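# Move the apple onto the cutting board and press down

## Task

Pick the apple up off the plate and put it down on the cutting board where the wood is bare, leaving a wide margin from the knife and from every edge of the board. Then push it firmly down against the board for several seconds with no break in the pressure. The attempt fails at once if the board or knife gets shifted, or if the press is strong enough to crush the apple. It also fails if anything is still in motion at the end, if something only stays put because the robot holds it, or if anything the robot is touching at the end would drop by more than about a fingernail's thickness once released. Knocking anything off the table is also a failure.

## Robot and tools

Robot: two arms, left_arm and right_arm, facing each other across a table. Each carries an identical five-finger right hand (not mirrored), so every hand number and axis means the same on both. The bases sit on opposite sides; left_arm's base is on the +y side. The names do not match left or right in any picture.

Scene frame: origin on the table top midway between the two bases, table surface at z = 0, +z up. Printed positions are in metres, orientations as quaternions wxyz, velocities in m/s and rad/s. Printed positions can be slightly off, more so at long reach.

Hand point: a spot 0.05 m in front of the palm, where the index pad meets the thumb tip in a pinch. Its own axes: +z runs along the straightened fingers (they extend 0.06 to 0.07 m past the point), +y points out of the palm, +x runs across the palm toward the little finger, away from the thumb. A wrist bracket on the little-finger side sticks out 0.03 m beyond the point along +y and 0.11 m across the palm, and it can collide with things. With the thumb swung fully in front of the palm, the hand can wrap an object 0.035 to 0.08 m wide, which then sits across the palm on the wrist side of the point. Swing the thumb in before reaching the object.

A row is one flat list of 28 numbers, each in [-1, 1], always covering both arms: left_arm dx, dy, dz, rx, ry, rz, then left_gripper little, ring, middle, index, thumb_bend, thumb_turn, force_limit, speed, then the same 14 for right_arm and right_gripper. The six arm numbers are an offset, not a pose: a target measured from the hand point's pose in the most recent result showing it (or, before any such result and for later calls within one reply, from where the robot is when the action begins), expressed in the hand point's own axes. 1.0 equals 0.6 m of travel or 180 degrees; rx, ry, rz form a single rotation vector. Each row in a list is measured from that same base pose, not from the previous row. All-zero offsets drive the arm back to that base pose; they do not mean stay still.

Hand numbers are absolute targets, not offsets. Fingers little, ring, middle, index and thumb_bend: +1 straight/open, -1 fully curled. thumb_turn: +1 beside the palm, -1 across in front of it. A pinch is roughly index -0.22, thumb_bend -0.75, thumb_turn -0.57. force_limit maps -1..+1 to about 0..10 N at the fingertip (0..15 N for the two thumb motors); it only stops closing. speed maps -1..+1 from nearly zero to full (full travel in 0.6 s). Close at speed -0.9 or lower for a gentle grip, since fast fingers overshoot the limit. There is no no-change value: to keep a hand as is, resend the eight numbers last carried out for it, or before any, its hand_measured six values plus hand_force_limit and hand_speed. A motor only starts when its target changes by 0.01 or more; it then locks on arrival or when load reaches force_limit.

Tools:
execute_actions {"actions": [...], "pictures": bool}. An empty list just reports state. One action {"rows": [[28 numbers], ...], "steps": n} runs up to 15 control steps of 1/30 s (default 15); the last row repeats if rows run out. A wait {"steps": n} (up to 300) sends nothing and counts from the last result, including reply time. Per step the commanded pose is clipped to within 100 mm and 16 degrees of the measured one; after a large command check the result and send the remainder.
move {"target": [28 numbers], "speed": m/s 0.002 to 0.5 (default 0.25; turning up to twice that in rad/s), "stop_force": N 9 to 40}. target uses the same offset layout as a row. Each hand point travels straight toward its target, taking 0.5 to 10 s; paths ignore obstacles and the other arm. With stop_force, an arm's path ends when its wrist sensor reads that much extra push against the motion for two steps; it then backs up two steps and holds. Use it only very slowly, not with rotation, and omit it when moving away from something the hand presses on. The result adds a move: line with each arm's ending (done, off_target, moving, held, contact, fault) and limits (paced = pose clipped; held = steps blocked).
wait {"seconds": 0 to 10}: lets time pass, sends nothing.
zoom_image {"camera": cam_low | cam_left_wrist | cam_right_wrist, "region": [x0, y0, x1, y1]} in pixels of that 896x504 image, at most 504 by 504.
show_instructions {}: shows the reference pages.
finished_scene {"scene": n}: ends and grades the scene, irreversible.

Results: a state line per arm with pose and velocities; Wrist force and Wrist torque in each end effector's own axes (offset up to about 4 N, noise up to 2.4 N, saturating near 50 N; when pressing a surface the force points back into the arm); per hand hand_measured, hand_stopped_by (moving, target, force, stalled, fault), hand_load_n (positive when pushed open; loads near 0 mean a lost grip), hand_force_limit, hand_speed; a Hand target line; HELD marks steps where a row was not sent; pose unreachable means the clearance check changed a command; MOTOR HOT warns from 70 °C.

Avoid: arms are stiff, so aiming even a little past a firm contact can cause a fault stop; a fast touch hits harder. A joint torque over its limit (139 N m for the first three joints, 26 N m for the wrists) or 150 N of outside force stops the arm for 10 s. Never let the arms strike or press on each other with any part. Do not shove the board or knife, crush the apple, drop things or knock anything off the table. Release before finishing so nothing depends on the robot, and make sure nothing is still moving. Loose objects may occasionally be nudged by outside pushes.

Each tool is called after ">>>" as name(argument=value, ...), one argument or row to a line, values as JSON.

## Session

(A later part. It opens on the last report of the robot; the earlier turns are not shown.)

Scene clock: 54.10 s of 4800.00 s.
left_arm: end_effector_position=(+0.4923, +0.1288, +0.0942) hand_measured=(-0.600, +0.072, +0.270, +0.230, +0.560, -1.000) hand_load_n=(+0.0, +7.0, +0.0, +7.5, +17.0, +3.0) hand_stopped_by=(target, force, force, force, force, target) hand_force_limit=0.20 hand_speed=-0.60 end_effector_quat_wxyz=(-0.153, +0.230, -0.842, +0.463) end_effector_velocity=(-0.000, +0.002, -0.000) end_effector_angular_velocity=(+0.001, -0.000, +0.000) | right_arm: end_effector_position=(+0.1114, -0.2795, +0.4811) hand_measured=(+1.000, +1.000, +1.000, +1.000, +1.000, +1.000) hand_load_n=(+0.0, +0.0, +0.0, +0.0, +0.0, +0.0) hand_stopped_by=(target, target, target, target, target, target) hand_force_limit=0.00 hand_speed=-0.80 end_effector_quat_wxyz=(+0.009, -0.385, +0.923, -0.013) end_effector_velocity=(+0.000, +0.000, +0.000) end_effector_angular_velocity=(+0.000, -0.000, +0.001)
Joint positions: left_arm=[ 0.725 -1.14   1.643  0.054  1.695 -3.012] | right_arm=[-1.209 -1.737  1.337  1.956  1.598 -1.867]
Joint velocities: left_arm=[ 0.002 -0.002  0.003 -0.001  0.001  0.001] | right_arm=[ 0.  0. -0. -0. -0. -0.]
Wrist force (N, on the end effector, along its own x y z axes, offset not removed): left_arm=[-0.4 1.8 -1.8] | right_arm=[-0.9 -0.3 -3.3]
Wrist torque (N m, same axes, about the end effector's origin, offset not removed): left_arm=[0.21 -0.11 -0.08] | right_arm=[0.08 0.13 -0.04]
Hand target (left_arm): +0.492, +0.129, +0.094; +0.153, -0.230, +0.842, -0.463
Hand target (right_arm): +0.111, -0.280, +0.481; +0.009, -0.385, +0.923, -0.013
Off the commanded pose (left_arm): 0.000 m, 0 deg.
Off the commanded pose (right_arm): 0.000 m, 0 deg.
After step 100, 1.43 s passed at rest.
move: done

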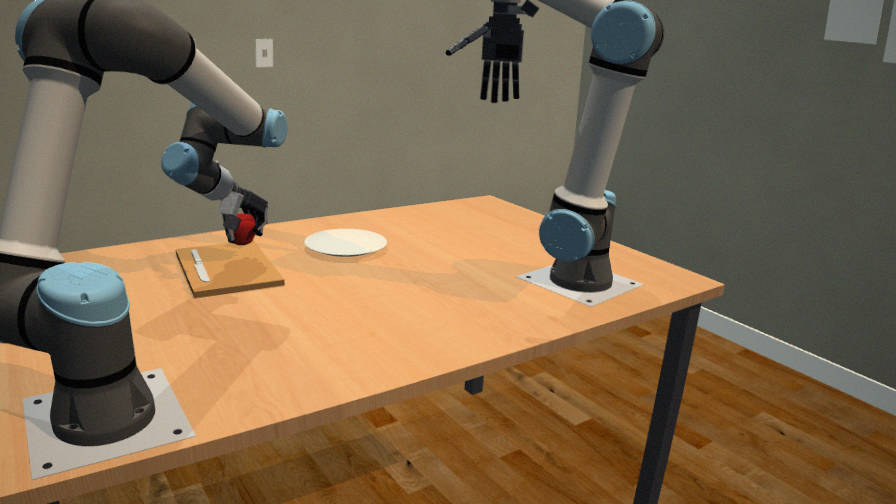

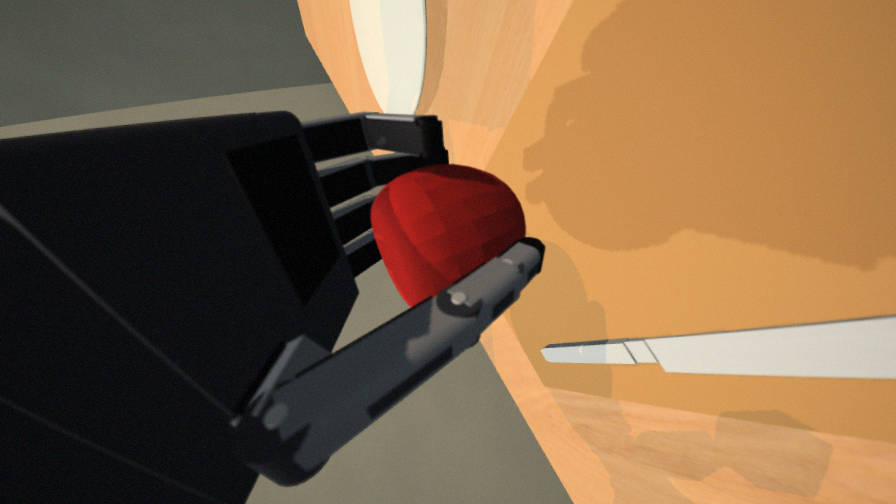

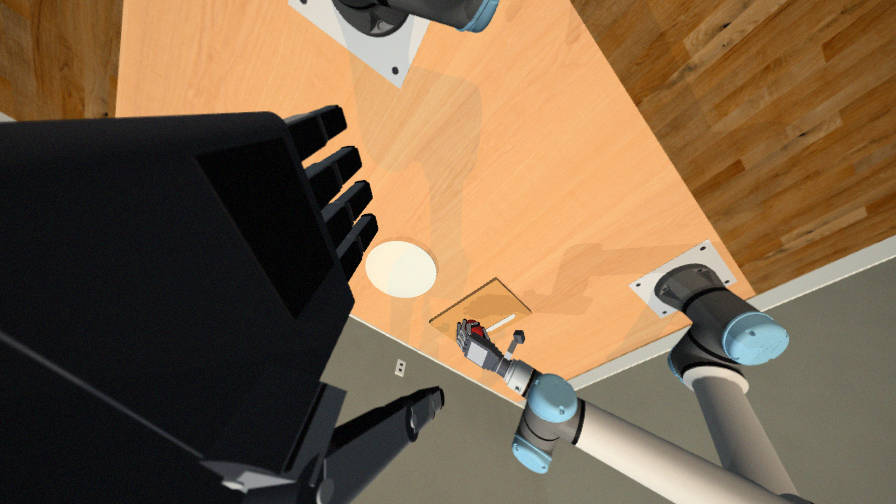

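>>> move(
  target=[0.04,0.085,-0.03,0,0,0,-0.6,-0.6,-0.6,-0.6,-0.4,-1,0.2,-0.6,0,0,0,0,0,0,1,1,1,1,1,1,0,-0.8],
  speed=0.06,
)

>>> move(
  target=[0.002,0.042,0.026,0,0,0,-0.6,-0.6,-0.6,-0.6,-0.4,-1,0.2,-0.6,0,0,0,0,0,0,1,1,1,1,1,1,0,-0.8],
  speed=0.004,
  stop_force=18,
)

>>> wait(
  seconds=1.5,
)

>>> zoom_image(
  camera="cam_low",
  region=[165,200,295,300],
)

Scene clock: 68.20 s of 4800.00 s.
left_arm: end_effector_position=(+0.4510, +0.1525, +0.0593) hand_measured=(-0.600, +0.072, +0.270, +0.230, +0.560, -1.000) hand_load_n=(+0.0, +7.0, +0.0, +7.5, +17.0, +3.0) hand_stopped_by=(target, force, force, force, force, target) hand_force_limit=0.20 hand_speed=-0.60 end_effector_quat_wxyz=(-0.153, +0.230, -0.842, +0.463) end_effector_velocity=(-0.002, +0.001, -0.002) end_effector_angular_velocity=(+0.001, +0.001, -0.001) | right_arm: end_effector_position=(+0.1114, -0.2795, +0.4811) hand_measured=(+1.000, +1.000, +1.000, +1.000, +1.000, +1.000) hand_load_n=(+0.0, +0.0, +0.0, +0.0, +0.0, +0.0) hand_stopped_by=(target, target, target, target, target, target) hand_force_limit=0.00 hand_speed=-0.80 end_effector_quat_wxyz=(+0.009, -0.385, +0.923, -0.013) end_effector_velocity=(+0.000, +0.000, -0.000) end_effector_angular_velocity=(-0.000, -0.001, +0.000)
Joint positions: left_arm=[ 0.69  -1.196  1.832 -0.081  1.665 -3.031] | right_arm=[-1.209 -1.737  1.337  1.956  1.598 -1.867]
Joint velocities: left_arm=[-0.001 -0.001  0.006 -0.004  0.    -0.   ] | right_arm=[ 0.001  0.    -0.    -0.001  0.001  0.   ]
Wrist force (N, on the end effector, along its own x y z axes, offset not removed): left_arm=[-0.3 1.6 0.6] | right_arm=[0.3 1.5 -1.1]
Wrist torque (N m, same axes, about the end effector's origin, offset not removed): left_arm=[0.12 -0.14 0.20] | right_arm=[0.27 -0.19 0.05]
Hand target (left_arm): +0.451, +0.153, +0.059; +0.153, -0.230, +0.842, -0.463
Hand target (right_arm): +0.111, -0.280, +0.481; +0.009, -0.385, +0.923, -0.013
Off the commanded pose (left_arm): 0.000 m, 0 deg.
Off the commanded pose (right_arm): 0.000 m, 0 deg.
After step 100, 9.40 s passed at rest.
move: done

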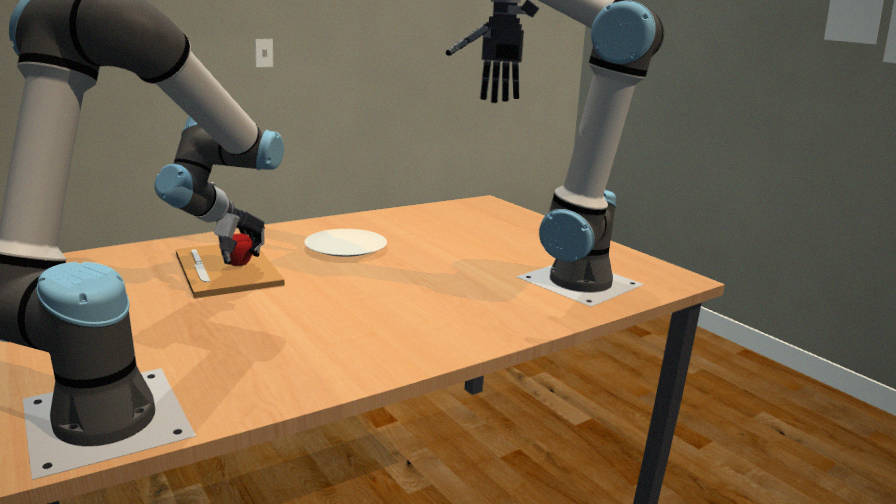

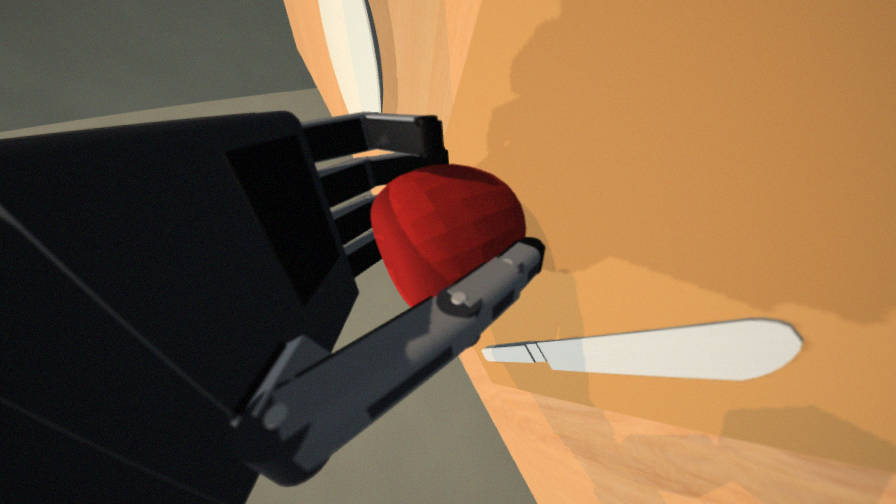

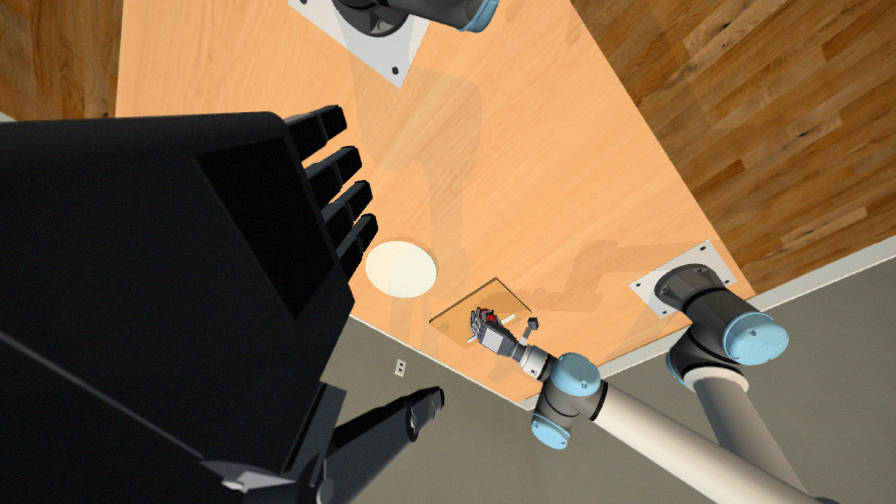

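Scene clock: 71.10 s of 4800.00 s.
left_arm: end_effector_position=(+0.4510, +0.1526, +0.0490) hand_measured=(-0.600, +0.072, +0.270, +0.230, +0.560, -1.000) hand_load_n=(+0.0, +5.5, +0.5, +7.5, +14.5, +2.0) hand_stopped_by=(target, force, force, force, force, target) hand_force_limit=0.20 hand_speed=-0.60 end_effector_quat_wxyz=(-0.153, +0.230, -0.842, +0.463) end_effector_velocity=(-0.001, +0.000, +0.000) end_effector_angular_velocity=(+0.001, +0.002, -0.001) | right_arm: end_effector_position=(+0.1114, -0.2795, +0.4811) hand_measured=(+1.000, +1.000, +1.000, +1.000, +1.000, +1.000) hand_load_n=(+0.0, +0.0, +0.0, +0.0, +0.0, +0.0) hand_stopped_by=(target, target, target, target, target, target) hand_force_limit=0.00 hand_speed=-0.80 end_effector_quat_wxyz=(+0.009, -0.385, +0.923, -0.013) end_effector_velocity=(+0.000, -0.000, +0.000) end_effector_angular_velocity=(+0.000, +0.000, -0.001)
Joint positions: left_arm=[ 0.69  -1.181  1.842 -0.106  1.665 -3.031] | right_arm=[-1.209 -1.737  1.337  1.956  1.598 -1.867]
Joint velocities: left_arm=[-0.001 -0.001 -0.     0.004  0.001 -0.001] | right_arm=[-0.001  0.    -0.     0.    -0.    -0.   ]
Wrist force (N, on the end effector, along its own x y z axes, offset not removed): left_arm=[-0.9 -14.2 -12.0] | right_arm=[-2.4 2.0 -0.3]
Wrist torque (N m, same axes, about the end effector's origin, offset not removed): left_arm=[-0.24 0.37 -0.42] | right_arm=[0.34 0.32 -0.12]
Hand target (left_arm): +0.451, +0.152, +0.049; +0.153, -0.230, +0.842, -0.463
Hand target (right_arm): +0.111, -0.280, +0.481; +0.009, -0.385, +0.923, -0.013
Off the commanded pose (left_arm): 0.019 m, 0 deg.
Off the commanded pose (right_arm): 0.000 m, 0 deg.
move: contact (left_arm)

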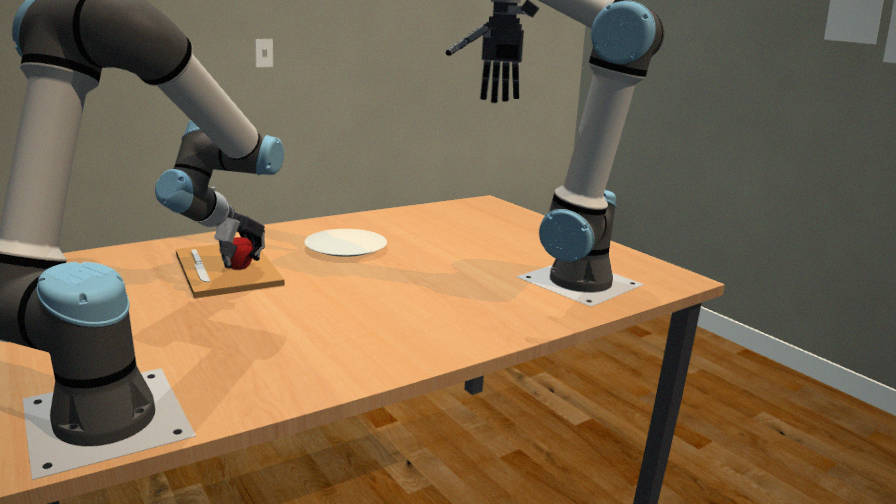

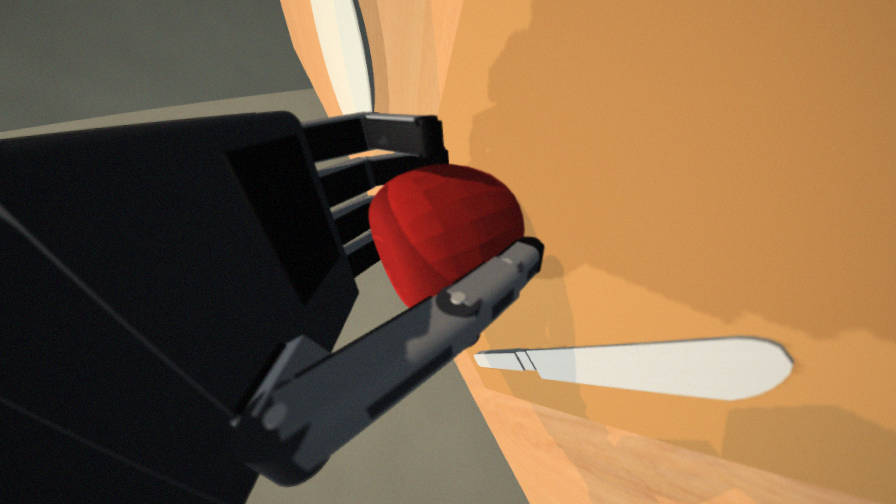

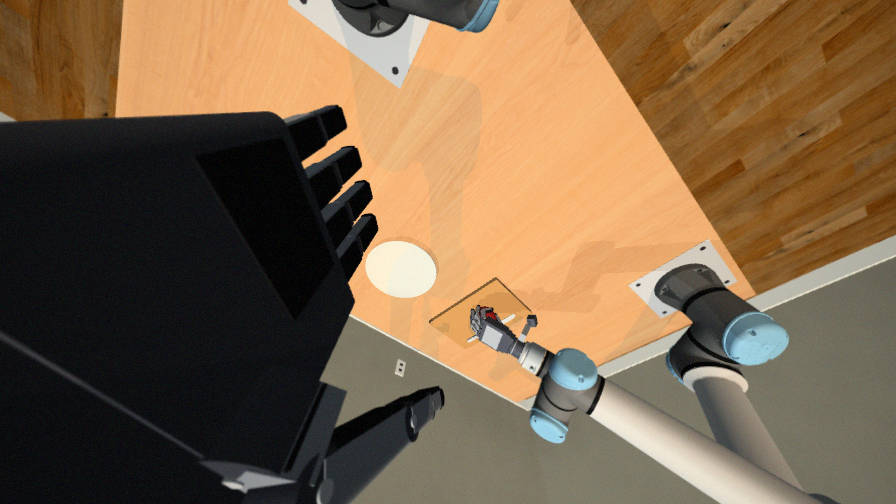

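Scene clock: 72.60 s of 4800.00 s.
left_arm: end_effector_position=(+0.4511, +0.1525, +0.0494) hand_measured=(-0.600, +0.072, +0.270, +0.230, +0.560, -1.000) hand_load_n=(+0.0, +5.5, +0.5, +7.5, +15.0, +2.0) hand_stopped_by=(target, force, force, force, force, target) hand_force_limit=0.20 hand_speed=-0.60 end_effector_quat_wxyz=(-0.153, +0.230, -0.842, +0.463) end_effector_velocity=(+0.000, +0.000, -0.000) end_effector_angular_velocity=(+0.001, -0.001, +0.001) | right_arm: end_effector_position=(+0.1114, -0.2795, +0.4811) hand_measured=(+1.000, +1.000, +1.000, +1.000, +1.000, +1.000) hand_load_n=(+0.0, +0.0, +0.0, +0.0, +0.0, +0.0) hand_stopped_by=(target, target, target, target, target, target) hand_force_limit=0.00 hand_speed=-0.80 end_effector_quat_wxyz=(+0.009, -0.385, +0.923, -0.013) end_effector_velocity=(-0.000, -0.000, -0.001) end_effector_angular_velocity=(-0.000, +0.002, -0.000)
Joint positions: left_arm=[ 0.69  -1.181  1.842 -0.106  1.665 -3.031] | right_arm=[-1.209 -1.737  1.337  1.956  1.598 -1.867]
Joint velocities: left_arm=[ 0.     0.     0.    -0.    -0.001  0.001] | right_arm=[-0.    -0.     0.002 -0.    -0.    -0.   ]
Wrist force (N, on the end effector, along its own x y z axes, offset not removed): left_arm=[-1.4 -0.5 -2.6] | right_arm=[-0.2 1.3 -0.3]
Wrist torque (N m, same axes, about the end effector's origin, offset not removed): left_arm=[0.38 0.36 -0.10] | right_arm=[0.16 -0.09 -0.02]
Hand target (left_arm): +0.451, +0.152, +0.049; +0.153, -0.230, +0.842, -0.463
Hand target (right_arm): +0.111, -0.280, +0.481; +0.009, -0.385, +0.923, -0.013
Off the commanded pose (left_arm): 0.020 m, 0 deg.
Off the commanded pose (right_arm): 0.000 m, 0 deg.
Steps of this call (steps 1 to 45: nothing new was sent). Readings (end_effector_position | what the end effector reports):
1: left_arm (+0.4510, +0.1526, +0.0491) | right_arm (+0.1114, -0.2795, +0.4811) | left_arm hand_measured=(-0.600, +0.072, +0.270, +0.230, +0.560, -1.000) hand_load_n=(+0.0, +6.0, +0.5, +7.5, +14.5, +2.0) hand_stopped_by=(target, force, force, force, force, target) hand_force_limit=0.20 hand_speed=-0.60 | right_arm hand_measured=(+1.000, +1.000, +1.000, +1.000, +1.000, +1.000) hand_load_n=(+0.0, +0.0, +0.0, +0.0, +0.0, +0.0) hand_stopped_by=(target, target, target, target, target, target) hand_force_limit=0.00 hand_speed=-0.80
2: left_arm (+0.4510, +0.1526, +0.0491) | right_arm (+0.1114, -0.2795, +0.4811) | left_arm hand_measured=(-0.600, +0.072, +0.270, +0.230, +0.560, -1.000) hand_load_n=(+0.0, +6.0, +0.5, +8.0, +14.5, +2.0) hand_stopped_by=(target, force, force, force, force, target) hand_force_limit=0.20 hand_speed=-0.60 | right_arm hand_measured=(+1.000, +1.000, +1.000, +1.000, +1.000, +1.000) hand_load_n=(+0.0, +0.0, +0.0, +0.0, +0.0, +0.0) hand_stopped_by=(target, target, target, target, target, target) hand_force_limit=0.00 hand_speed=-0.80
4: left_arm (+0.4510, +0.1526, +0.0492) | right_arm (+0.1114, -0.2795, +0.4811) | left_arm hand_measured=(-0.600, +0.072, +0.270, +0.230, +0.560, -1.000) hand_load_n=(+0.0, +6.0, +0.5, +8.0, +14.5, +2.0) hand_stopped_by=(target, force, force, force, force, target) hand_force_limit=0.20 hand_speed=-0.60 | right_arm hand_measured=(+1.000, +1.000, +1.000, +1.000, +1.000, +1.000) hand_load_n=(+0.0, +0.0, +0.0, +0.0, +0.0, +0.0) hand_stopped_by=(target, target, target, target, target, target) hand_force_limit=0.00 hand_speed=-0.80
8: left_arm (+0.4510, +0.1525, +0.0493) | right_arm (+0.1114, -0.2795, +0.4811) | left_arm hand_measured=(-0.600, +0.072, +0.270, +0.230, +0.560, -1.000) hand_load_n=(+0.0, +6.0, +0.5, +7.5, +15.0, +2.0) hand_stopped_by=(target, force, force, force, force, target) hand_force_limit=0.20 hand_speed=-0.60 | right_arm hand_measured=(+1.000, +1.000, +1.000, +1.000, +1.000, +1.000) hand_load_n=(+0.0, +0.0, +0.0, +0.0, +0.0, +0.0) hand_stopped_by=(target, target, target, target, target, target) hand_force_limit=0.00 hand_speed=-0.80
45: the state above

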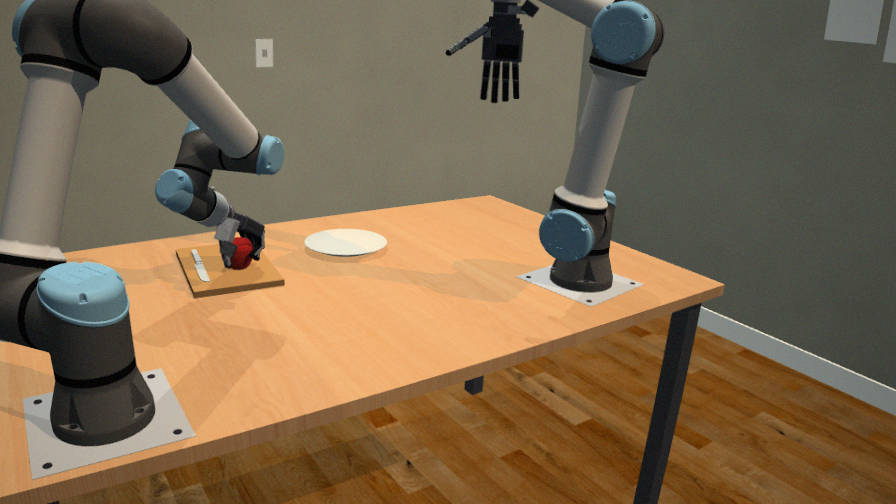

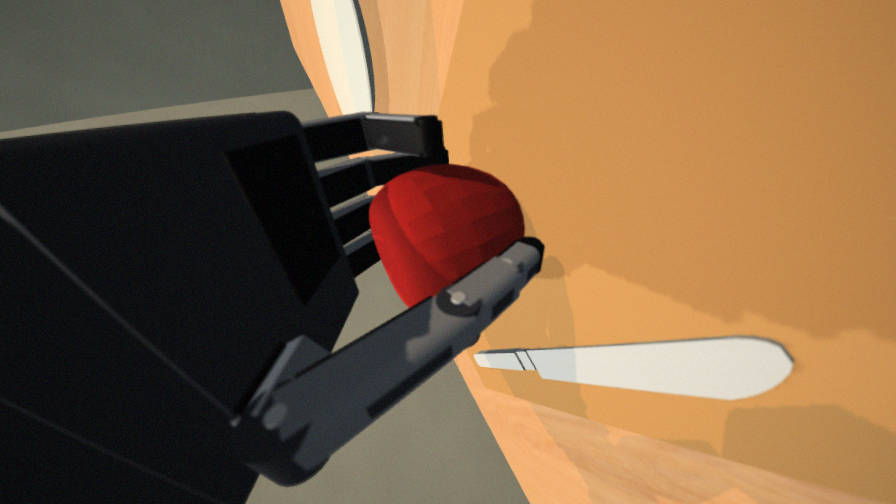

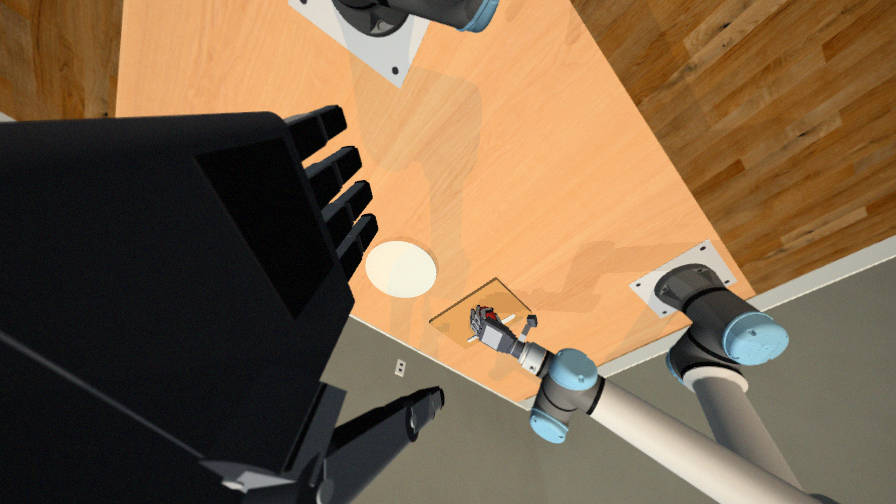

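Region (165, 200, 295, 300) of cam_low's 896x504 image, scaled by 3.877, with more detail than that image has; it fills the top 388 rows of this view, and the rest is white.

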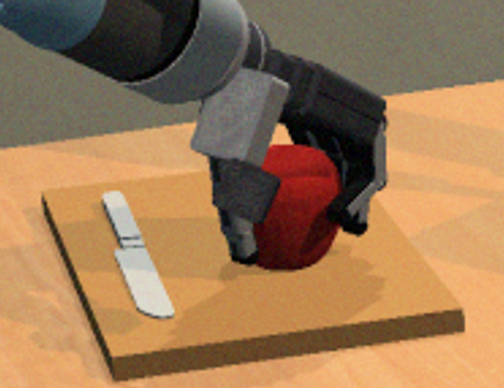

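>>> move(
  target=[0,0.0011,0.0007,0,0,0,-0.6,-0.6,-0.6,-0.6,-0.4,-1,0.2,-0.6,0,0,0,0,0,0,1,1,1,1,1,1,0,-0.8],
  speed=0.002,
)

>>> execute_actions(
  actions=[
    {"steps":75},
  ],
  pictures=false,
)

Scene clock: 77.00 s of 4800.00 s.
left_arm: end_effector_position=(+0.4511, +0.1525, +0.0487) hand_measured=(-0.600, +0.072, +0.270, +0.230, +0.560, -1.000) hand_load_n=(+0.0, +5.5, +0.5, +7.5, +14.5, +2.0) hand_stopped_by=(target, force, force, force, force, target) hand_force_limit=0.20 hand_speed=-0.60 end_effector_quat_wxyz=(-0.153, +0.230, -0.842, +0.463) end_effector_velocity=(+0.000, +0.000, -0.001) end_effector_angular_velocity=(+0.001, -0.000, +0.001) | right_arm: end_effector_position=(+0.1114, -0.2795, +0.4811) hand_measured=(+1.000, +1.000, +1.000, +1.000, +1.000, +1.000) hand_load_n=(+0.0, +0.0, +0.0, +0.0, +0.0, +0.0) hand_stopped_by=(target, target, target, target, target, target) hand_force_limit=0.00 hand_speed=-0.80 end_effector_quat_wxyz=(+0.009, -0.385, +0.923, -0.013) end_effector_velocity=(-0.000, +0.000, -0.000) end_effector_angular_velocity=(+0.001, +0.001, +0.001)
Joint positions: left_arm=[ 0.69  -1.18   1.842 -0.108  1.665 -3.031] | right_arm=[-1.209 -1.737  1.337  1.956  1.598 -1.867]
Joint velocities: left_arm=[ 0.001  0.001 -0.    -0.001 -0.001  0.   ] | right_arm=[ 0.001 -0.     0.001 -0.    -0.001 -0.   ]
Wrist force (N, on the end effector, along its own x y z axes, offset not removed): left_arm=[1.0 -14.3 -12.5] | right_arm=[-0.9 2.5 -4.2]
Wrist torque (N m, same axes, about the end effector's origin, offset not removed): left_arm=[0.12 -0.16 -0.07] | right_arm=[0.79 0.19 -0.09]
Hand target (left_arm): +0.451, +0.152, +0.049; +0.153, -0.230, +0.842, -0.463
Hand target (right_arm): +0.111, -0.280, +0.481; +0.009, -0.385, +0.923, -0.013
Off the commanded pose (left_arm): 0.000 m, 0 deg.
Off the commanded pose (right_arm): 0.000 m, 0 deg.
After step 100, 0.37 s passed at rest.
move: done

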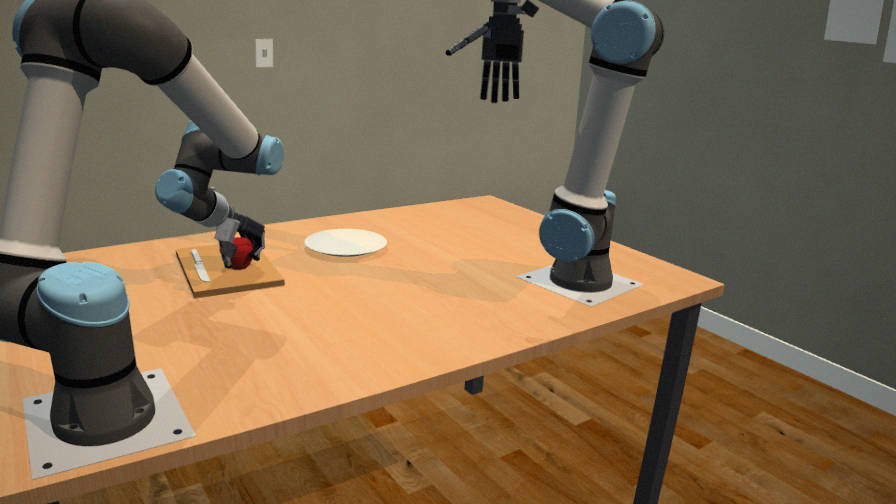

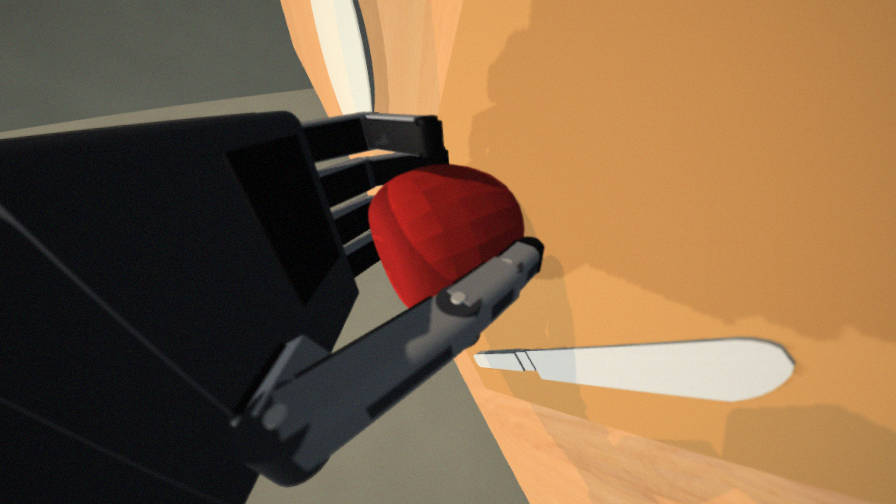

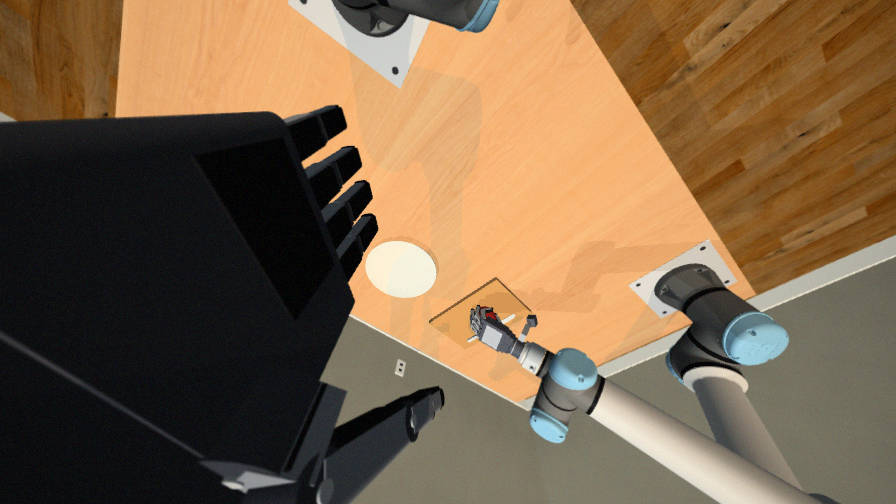

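Scene clock: 79.50 s of 4800.00 s.
left_arm: end_effector_position=(+0.4511, +0.1525, +0.0486) hand_measured=(-0.600, +0.072, +0.270, +0.230, +0.560, -1.000) hand_load_n=(+0.0, +5.0, +0.5, +7.5, +14.0, +2.0) hand_stopped_by=(target, force, force, force, force, target) hand_force_limit=0.20 hand_speed=-0.60 end_effector_quat_wxyz=(-0.153, +0.230, -0.842, +0.463) end_effector_velocity=(-0.001, +0.001, -0.001) end_effector_angular_velocity=(+0.003, +0.000, +0.001) | right_arm: end_effector_position=(+0.1114, -0.2795, +0.4811) hand_measured=(+1.000, +1.000, +1.000, +1.000, +1.000, +1.000) hand_load_n=(+0.0, +0.0, +0.0, +0.0, +0.0, +0.0) hand_stopped_by=(target, target, target, target, target, target) hand_force_limit=0.00 hand_speed=-0.80 end_effector_quat_wxyz=(+0.009, -0.385, +0.923, -0.013) end_effector_velocity=(-0.000, -0.000, +0.000) end_effector_angular_velocity=(+0.000, +0.001, +0.000)
Joint positions: left_arm=[ 0.69  -1.18   1.842 -0.108  1.665 -3.031] | right_arm=[-1.209 -1.737  1.337  1.956  1.598 -1.867]
Joint velocities: left_arm=[-0.001  0.001  0.002  0.    -0.002  0.001] | right_arm=[-0.    -0.     0.     0.001 -0.    -0.   ]
Wrist force (N, on the end effector, along its own x y z axes, offset not removed): left_arm=[-3.7 -10.5 -11.8] | right_arm=[-3.9 0.8 -0.5]
Wrist torque (N m, same axes, about the end effector's origin, offset not removed): left_arm=[0.55 0.59 -0.11] | right_arm=[0.13 0.52 -0.26]
Hand target (left_arm): +0.451, +0.152, +0.049; +0.153, -0.230, +0.842, -0.463
Hand target (right_arm): +0.111, -0.280, +0.481; +0.009, -0.385, +0.923, -0.013
Off the commanded pose (left_arm): 0.000 m, 0 deg.
Off the commanded pose (right_arm): 0.000 m, 0 deg.
Steps of this call (steps 1 to 75: nothing new was sent). Readings (end_effector_position | what the end effector reports):
1: left_arm (+0.4511, +0.1525, +0.0487) | right_arm (+0.1114, -0.2795, +0.4811) | left_arm hand_measured=(-0.600, +0.072, +0.270, +0.230, +0.560, -1.000) hand_load_n=(+0.0, +5.5, +0.5, +7.5, +14.5, +2.0) hand_stopped_by=(target, force, force, force, force, target) hand_force_limit=0.20 hand_speed=-0.60 | right_arm hand_measured=(+1.000, +1.000, +1.000, +1.000, +1.000, +1.000) hand_load_n=(+0.0, +0.0, +0.0, +0.0, +0.0, +0.0) hand_stopped_by=(target, target, target, target, target, target) hand_force_limit=0.00 hand_speed=-0.80
2: left_arm (+0.4511, +0.1525, +0.0487) | right_arm (+0.1114, -0.2795, +0.4811) | left_arm hand_measured=(-0.600, +0.072, +0.270, +0.230, +0.560, -1.000) hand_load_n=(+0.0, +5.0, +0.5, +7.5, +14.5, +2.0) hand_stopped_by=(target, force, force, force, force, target) hand_force_limit=0.20 hand_speed=-0.60 | right_arm hand_measured=(+1.000, +1.000, +1.000, +1.000, +1.000, +1.000) hand_load_n=(+0.0, +0.0, +0.0, +0.0, +0.0, +0.0) hand_stopped_by=(target, target, target, target, target, target) hand_force_limit=0.00 hand_speed=-0.80
4: left_arm (+0.4511, +0.1525, +0.0487) | right_arm (+0.1114, -0.2795, +0.4811) | left_arm hand_measured=(-0.600, +0.072, +0.270, +0.230, +0.560, -1.000) hand_load_n=(+0.0, +5.0, +0.5, +7.5, +14.0, +2.0) hand_stopped_by=(target, force, force, force, force, target) hand_force_limit=0.20 hand_speed=-0.60 | right_arm hand_measured=(+1.000, +1.000, +1.000, +1.000, +1.000, +1.000) hand_load_n=(+0.0, +0.0, +0.0, +0.0, +0.0, +0.0) hand_stopped_by=(target, target, target, target, target, target) hand_force_limit=0.00 hand_speed=-0.80
8: left_arm (+0.4511, +0.1525, +0.0486) | right_arm (+0.1114, -0.2795, +0.4811) | left_arm hand_measured=(-0.600, +0.072, +0.270, +0.230, +0.560, -1.000) hand_load_n=(+0.0, +5.0, +0.5, +7.5, +14.0, +2.0) hand_stopped_by=(target, force, force, force, force, target) hand_force_limit=0.20 hand_speed=-0.60 | right_arm hand_measured=(+1.000, +1.000, +1.000, +1.000, +1.000, +1.000) hand_load_n=(+0.0, +0.0, +0.0, +0.0, +0.0, +0.0) hand_stopped_by=(target, target, target, target, target, target) hand_force_limit=0.00 hand_speed=-0.80
75: the state above

A little more press and hold.

>>> execute_actions(
  actions=[
    {"rows":[[0,0.0004,0.00025,0,0,0,-0.6,-0.6,-0.6,-0.6,-0.4,-1,0.2,-0.6,0,0,0,0,0,0,1,1,1,1,1,1,0,-0.8]]},
  ],
  pictures=false,
)

>>> execute_actions(
  actions=[
    {"steps":180},
  ],
  pictures=false,
)

Scene clock: 86.17 s of 4800.00 s.
left_arm: end_effector_position=(+0.4511, +0.1525, +0.0483) hand_measured=(-0.600, +0.072, +0.270, +0.230, +0.560, -1.000) hand_load_n=(+0.0, +4.5, +0.5, +7.5, +13.5, +2.0) hand_stopped_by=(target, force, force, force, force, target) hand_force_limit=0.20 hand_speed=-0.60 end_effector_quat_wxyz=(-0.153, +0.230, -0.842, +0.463) end_effector_velocity=(-0.000, +0.001, -0.000) end_effector_angular_velocity=(+0.001, +0.000, +0.001) | right_arm: end_effector_position=(+0.1114, -0.2795, +0.4811) hand_measured=(+1.000, +1.000, +1.000, +1.000, +1.000, +1.000) hand_load_n=(+0.0, +0.0, +0.0, +0.0, +0.0, +0.0) hand_stopped_by=(target, target, target, target, target, target) hand_force_limit=0.00 hand_speed=-0.80 end_effector_quat_wxyz=(+0.009, -0.385, +0.923, -0.013) end_effector_velocity=(-0.001, +0.000, -0.000) end_effector_angular_velocity=(-0.001, +0.001, +0.002)
Joint positions: left_arm=[ 0.69  -1.18   1.843 -0.108  1.665 -3.031] | right_arm=[-1.209 -1.737  1.337  1.956  1.598 -1.867]
Joint velocities: left_arm=[-0.    -0.001  0.001 -0.    -0.001 -0.   ] | right_arm=[ 0.001  0.     0.001  0.     0.    -0.   ]
Wrist force (N, on the end effector, along its own x y z axes, offset not removed): left_arm=[0.8 -10.8 -10.9] | right_arm=[0.7 2.7 -1.2]
Wrist torque (N m, same axes, about the end effector's origin, offset not removed): left_arm=[0.38 0.12 0.06] | right_arm=[0.50 -0.17 0.08]
Hand target (left_arm): +0.451, +0.153, +0.048; +0.153, -0.230, +0.842, -0.463
Hand target (right_arm): +0.111, -0.280, +0.481; +0.009, -0.385, +0.923, -0.013
Off the commanded pose (left_arm): 0.000 m, 0 deg.
Off the commanded pose (right_arm): 0.000 m, 0 deg.
Steps of this call (steps 1 to 100: nothing new was sent; then 2.83 s passed at rest; steps 101 to 115: all 15 steps of this action). Readings (end_effector_position | what the end effector reports):
101: left_arm (+0.4511, +0.1525, +0.0486) | right_arm (+0.1114, -0.2795, +0.4811) | left_arm hand_measured=(-0.600, +0.072, +0.270, +0.230, +0.560, -1.000) hand_load_n=(+0.0, +5.0, +0.5, +7.5, +14.0, +2.0) hand_stopped_by=(target, force, force, force, force, target) hand_force_limit=0.20 hand_speed=-0.60 | right_arm hand_measured=(+1.000, +1.000, +1.000, +1.000, +1.000, +1.000) hand_load_n=(+0.0, +0.0, +0.0, +0.0, +0.0, +0.0) hand_stopped_by=(target, target, target, target, target, target) hand_force_limit=0.00 hand_speed=-0.80
102: left_arm (+0.4511, +0.1525, +0.0486) | right_arm (+0.1114, -0.2795, +0.4811) | left_arm hand_measured=(-0.600, +0.072, +0.270, +0.230, +0.560, -1.000) hand_load_n=(+0.0, +5.0, +0.5, +7.5, +14.0, +2.0) hand_stopped_by=(target, force, force, force, force, target) hand_force_limit=0.20 hand_speed=-0.60 | right_arm hand_measured=(+1.000, +1.000, +1.000, +1.000, +1.000, +1.000) hand_load_n=(+0.0, +0.0, +0.0, +0.0, +0.0, +0.0) hand_stopped_by=(target, target, target, target, target, target) hand_force_limit=0.00 hand_speed=-0.80
104: left_arm (+0.4511, +0.1526, +0.0484) | right_arm (+0.1114, -0.2795, +0.4811) | left_arm hand_measured=(-0.600, +0.072, +0.270, +0.230, +0.560, -1.000) hand_load_n=(+0.0, +5.0, +0.5, +8.0, +13.5, +2.0) hand_stopped_by=(target, force, force, force, force, target) hand_force_limit=0.20 hand_speed=-0.60 | right_arm hand_measured=(+1.000, +1.000, +1.000, +1.000, +1.000, +1.000) hand_load_n=(+0.0, +0.0, +0.0, +0.0, +0.0, +0.0) hand_stopped_by=(target, target, target, target, target, target) hand_force_limit=0.00 hand_speed=-0.80
108: left_arm (+0.4511, +0.1525, +0.0483) | right_arm (+0.1114, -0.2795, +0.4811) | left_arm hand_measured=(-0.600, +0.072, +0.270, +0.230, +0.560, -1.000) hand_load_n=(+0.0, +4.5, +0.5, +7.5, +13.5, +2.0) hand_stopped_by=(target, force, force, force, force, target) hand_force_limit=0.20 hand_speed=-0.60 | right_arm hand_measured=(+1.000, +1.000, +1.000, +1.000, +1.000, +1.000) hand_load_n=(+0.0, +0.0, +0.0, +0.0, +0.0, +0.0) hand_stopped_by=(target, target, target, target, target, target) hand_force_limit=0.00 hand_speed=-0.80
115: the state above

Scene clock: 92.17 s of 4800.00 s.
left_arm: end_effector_position=(+0.4511, +0.1525, +0.0483) hand_measured=(-0.600, +0.072, +0.270, +0.230, +0.560, -1.000) hand_load_n=(+0.0, +4.5, +0.5, +7.5, +13.5, +2.0) hand_stopped_by=(target, force, force, force, force, target) hand_force_limit=0.20 hand_speed=-0.60 end_effector_quat_wxyz=(-0.153, +0.230, -0.842, +0.463) end_effector_velocity=(-0.001, +0.000, -0.000) end_effector_angular_velocity=(+0.000, +0.001, -0.001) | right_arm: end_effector_position=(+0.1114, -0.2795, +0.4811) hand_measured=(+1.000, +1.000, +1.000, +1.000, +1.000, +1.000) hand_load_n=(+0.0, +0.0, +0.0, +0.0, +0.0, +0.0) hand_stopped_by=(target, target, target, target, target, target) hand_force_limit=0.00 hand_speed=-0.80 end_effector_quat_wxyz=(+0.009, -0.385, +0.923, -0.013) end_effector_velocity=(-0.000, +0.000, -0.000) end_effector_angular_velocity=(+0.000, -0.000, +0.001)
Joint positions: left_arm=[ 0.69  -1.18   1.843 -0.108  1.665 -3.031] | right_arm=[-1.209 -1.737  1.337  1.956  1.598 -1.867]
Joint velocities: left_arm=[-0.    -0.     0.001  0.     0.001 -0.   ] | right_arm=[ 0.001 -0.     0.    -0.     0.    -0.001]
Wrist force (N, on the end effector, along its own x y z axes, offset not removed): left_arm=[1.1 -12.1 -14.3] | right_arm=[-1.3 1.0 0.5]
Wrist torque (N m, same axes, about the end effector's origin, offset not removed): left_arm=[0.30 0.31 -0.19] | right_arm=[0.07 0.05 -0.01]
Hand target (left_arm): +0.451, +0.153, +0.048; +0.153, -0.230, +0.842, -0.463
Hand target (right_arm): +0.111, -0.280, +0.481; +0.009, -0.385, +0.923, -0.013
Off the commanded pose (left_arm): 0.000 m, 0 deg.
Off the commanded pose (right_arm): 0.000 m, 0 deg.
Steps of this call (steps 1 to 100: nothing new was sent; then 2.67 s passed at rest). Readings (end_effector_position | what the end effector reports):
1: left_arm (+0.4511, +0.1525, +0.0483) | right_arm (+0.1114, -0.2795, +0.4811) | left_arm hand_measured=(-0.600, +0.072, +0.270, +0.230, +0.560, -1.000) hand_load_n=(+0.0, +4.5, +0.5, +7.5, +13.5, +2.0) hand_stopped_by=(target, force, force, force, force, target) hand_force_limit=0.20 hand_speed=-0.60 | right_arm hand_measured=(+1.000, +1.000, +1.000, +1.000, +1.000, +1.000) hand_load_n=(+0.0, +0.0, +0.0, +0.0, +0.0, +0.0) hand_stopped_by=(target, target, target, target, target, target) hand_force_limit=0.00 hand_speed=-0.80
2: left_arm (+0.4511, +0.1525, +0.0483) | right_arm (+0.1114, -0.2795, +0.4811) | left_arm hand_measured=(-0.600, +0.072, +0.270, +0.230, +0.560, -1.000) hand_load_n=(+0.0, +4.5, +0.5, +7.5, +13.5, +2.0) hand_stopped_by=(target, force, force, force, force, target) hand_force_limit=0.20 hand_speed=-0.60 | right_arm hand_measured=(+1.000, +1.000, +1.000, +1.000, +1.000, +1.000) hand_load_n=(+0.0, +0.0, +0.0, +0.0, +0.0, +0.0) hand_stopped_by=(target, target, target, target, target, target) hand_force_limit=0.00 hand_speed=-0.80
4: left_arm (+0.4511, +0.1525, +0.0483) | right_arm (+0.1114, -0.2795, +0.4811) | left_arm hand_measured=(-0.600, +0.072, +0.270, +0.230, +0.560, -1.000) hand_load_n=(+0.0, +4.5, +0.5, +7.5, +13.5, +2.0) hand_stopped_by=(target, force, force, force, force, target) hand_force_limit=0.20 hand_speed=-0.60 | right_arm hand_measured=(+1.000, +1.000, +1.000, +1.000, +1.000, +1.000) hand_load_n=(+0.0, +0.0, +0.0, +0.0, +0.0, +0.0) hand_stopped_by=(target, target, target, target, target, target) hand_force_limit=0.00 hand_speed=-0.80
8: left_arm (+0.4511, +0.1525, +0.0483) | right_arm (+0.1114, -0.2795, +0.4811) | left_arm hand_measured=(-0.600, +0.072, +0.270, +0.230, +0.560, -1.000) hand_load_n=(+0.0, +4.5, +0.5, +7.5, +13.5, +2.0) hand_stopped_by=(target, force, force, force, force, target) hand_force_limit=0.20 hand_speed=-0.60 | right_arm hand_measured=(+1.000, +1.000, +1.000, +1.000, +1.000, +1.000) hand_load_n=(+0.0, +0.0, +0.0, +0.0, +0.0, +0.0) hand_stopped_by=(target, target, target, target, target, target) hand_force_limit=0.00 hand_speed=-0.80
100: the state above

>>> finished_scene(
  scene=2,
)

The scene is finished: the task was done.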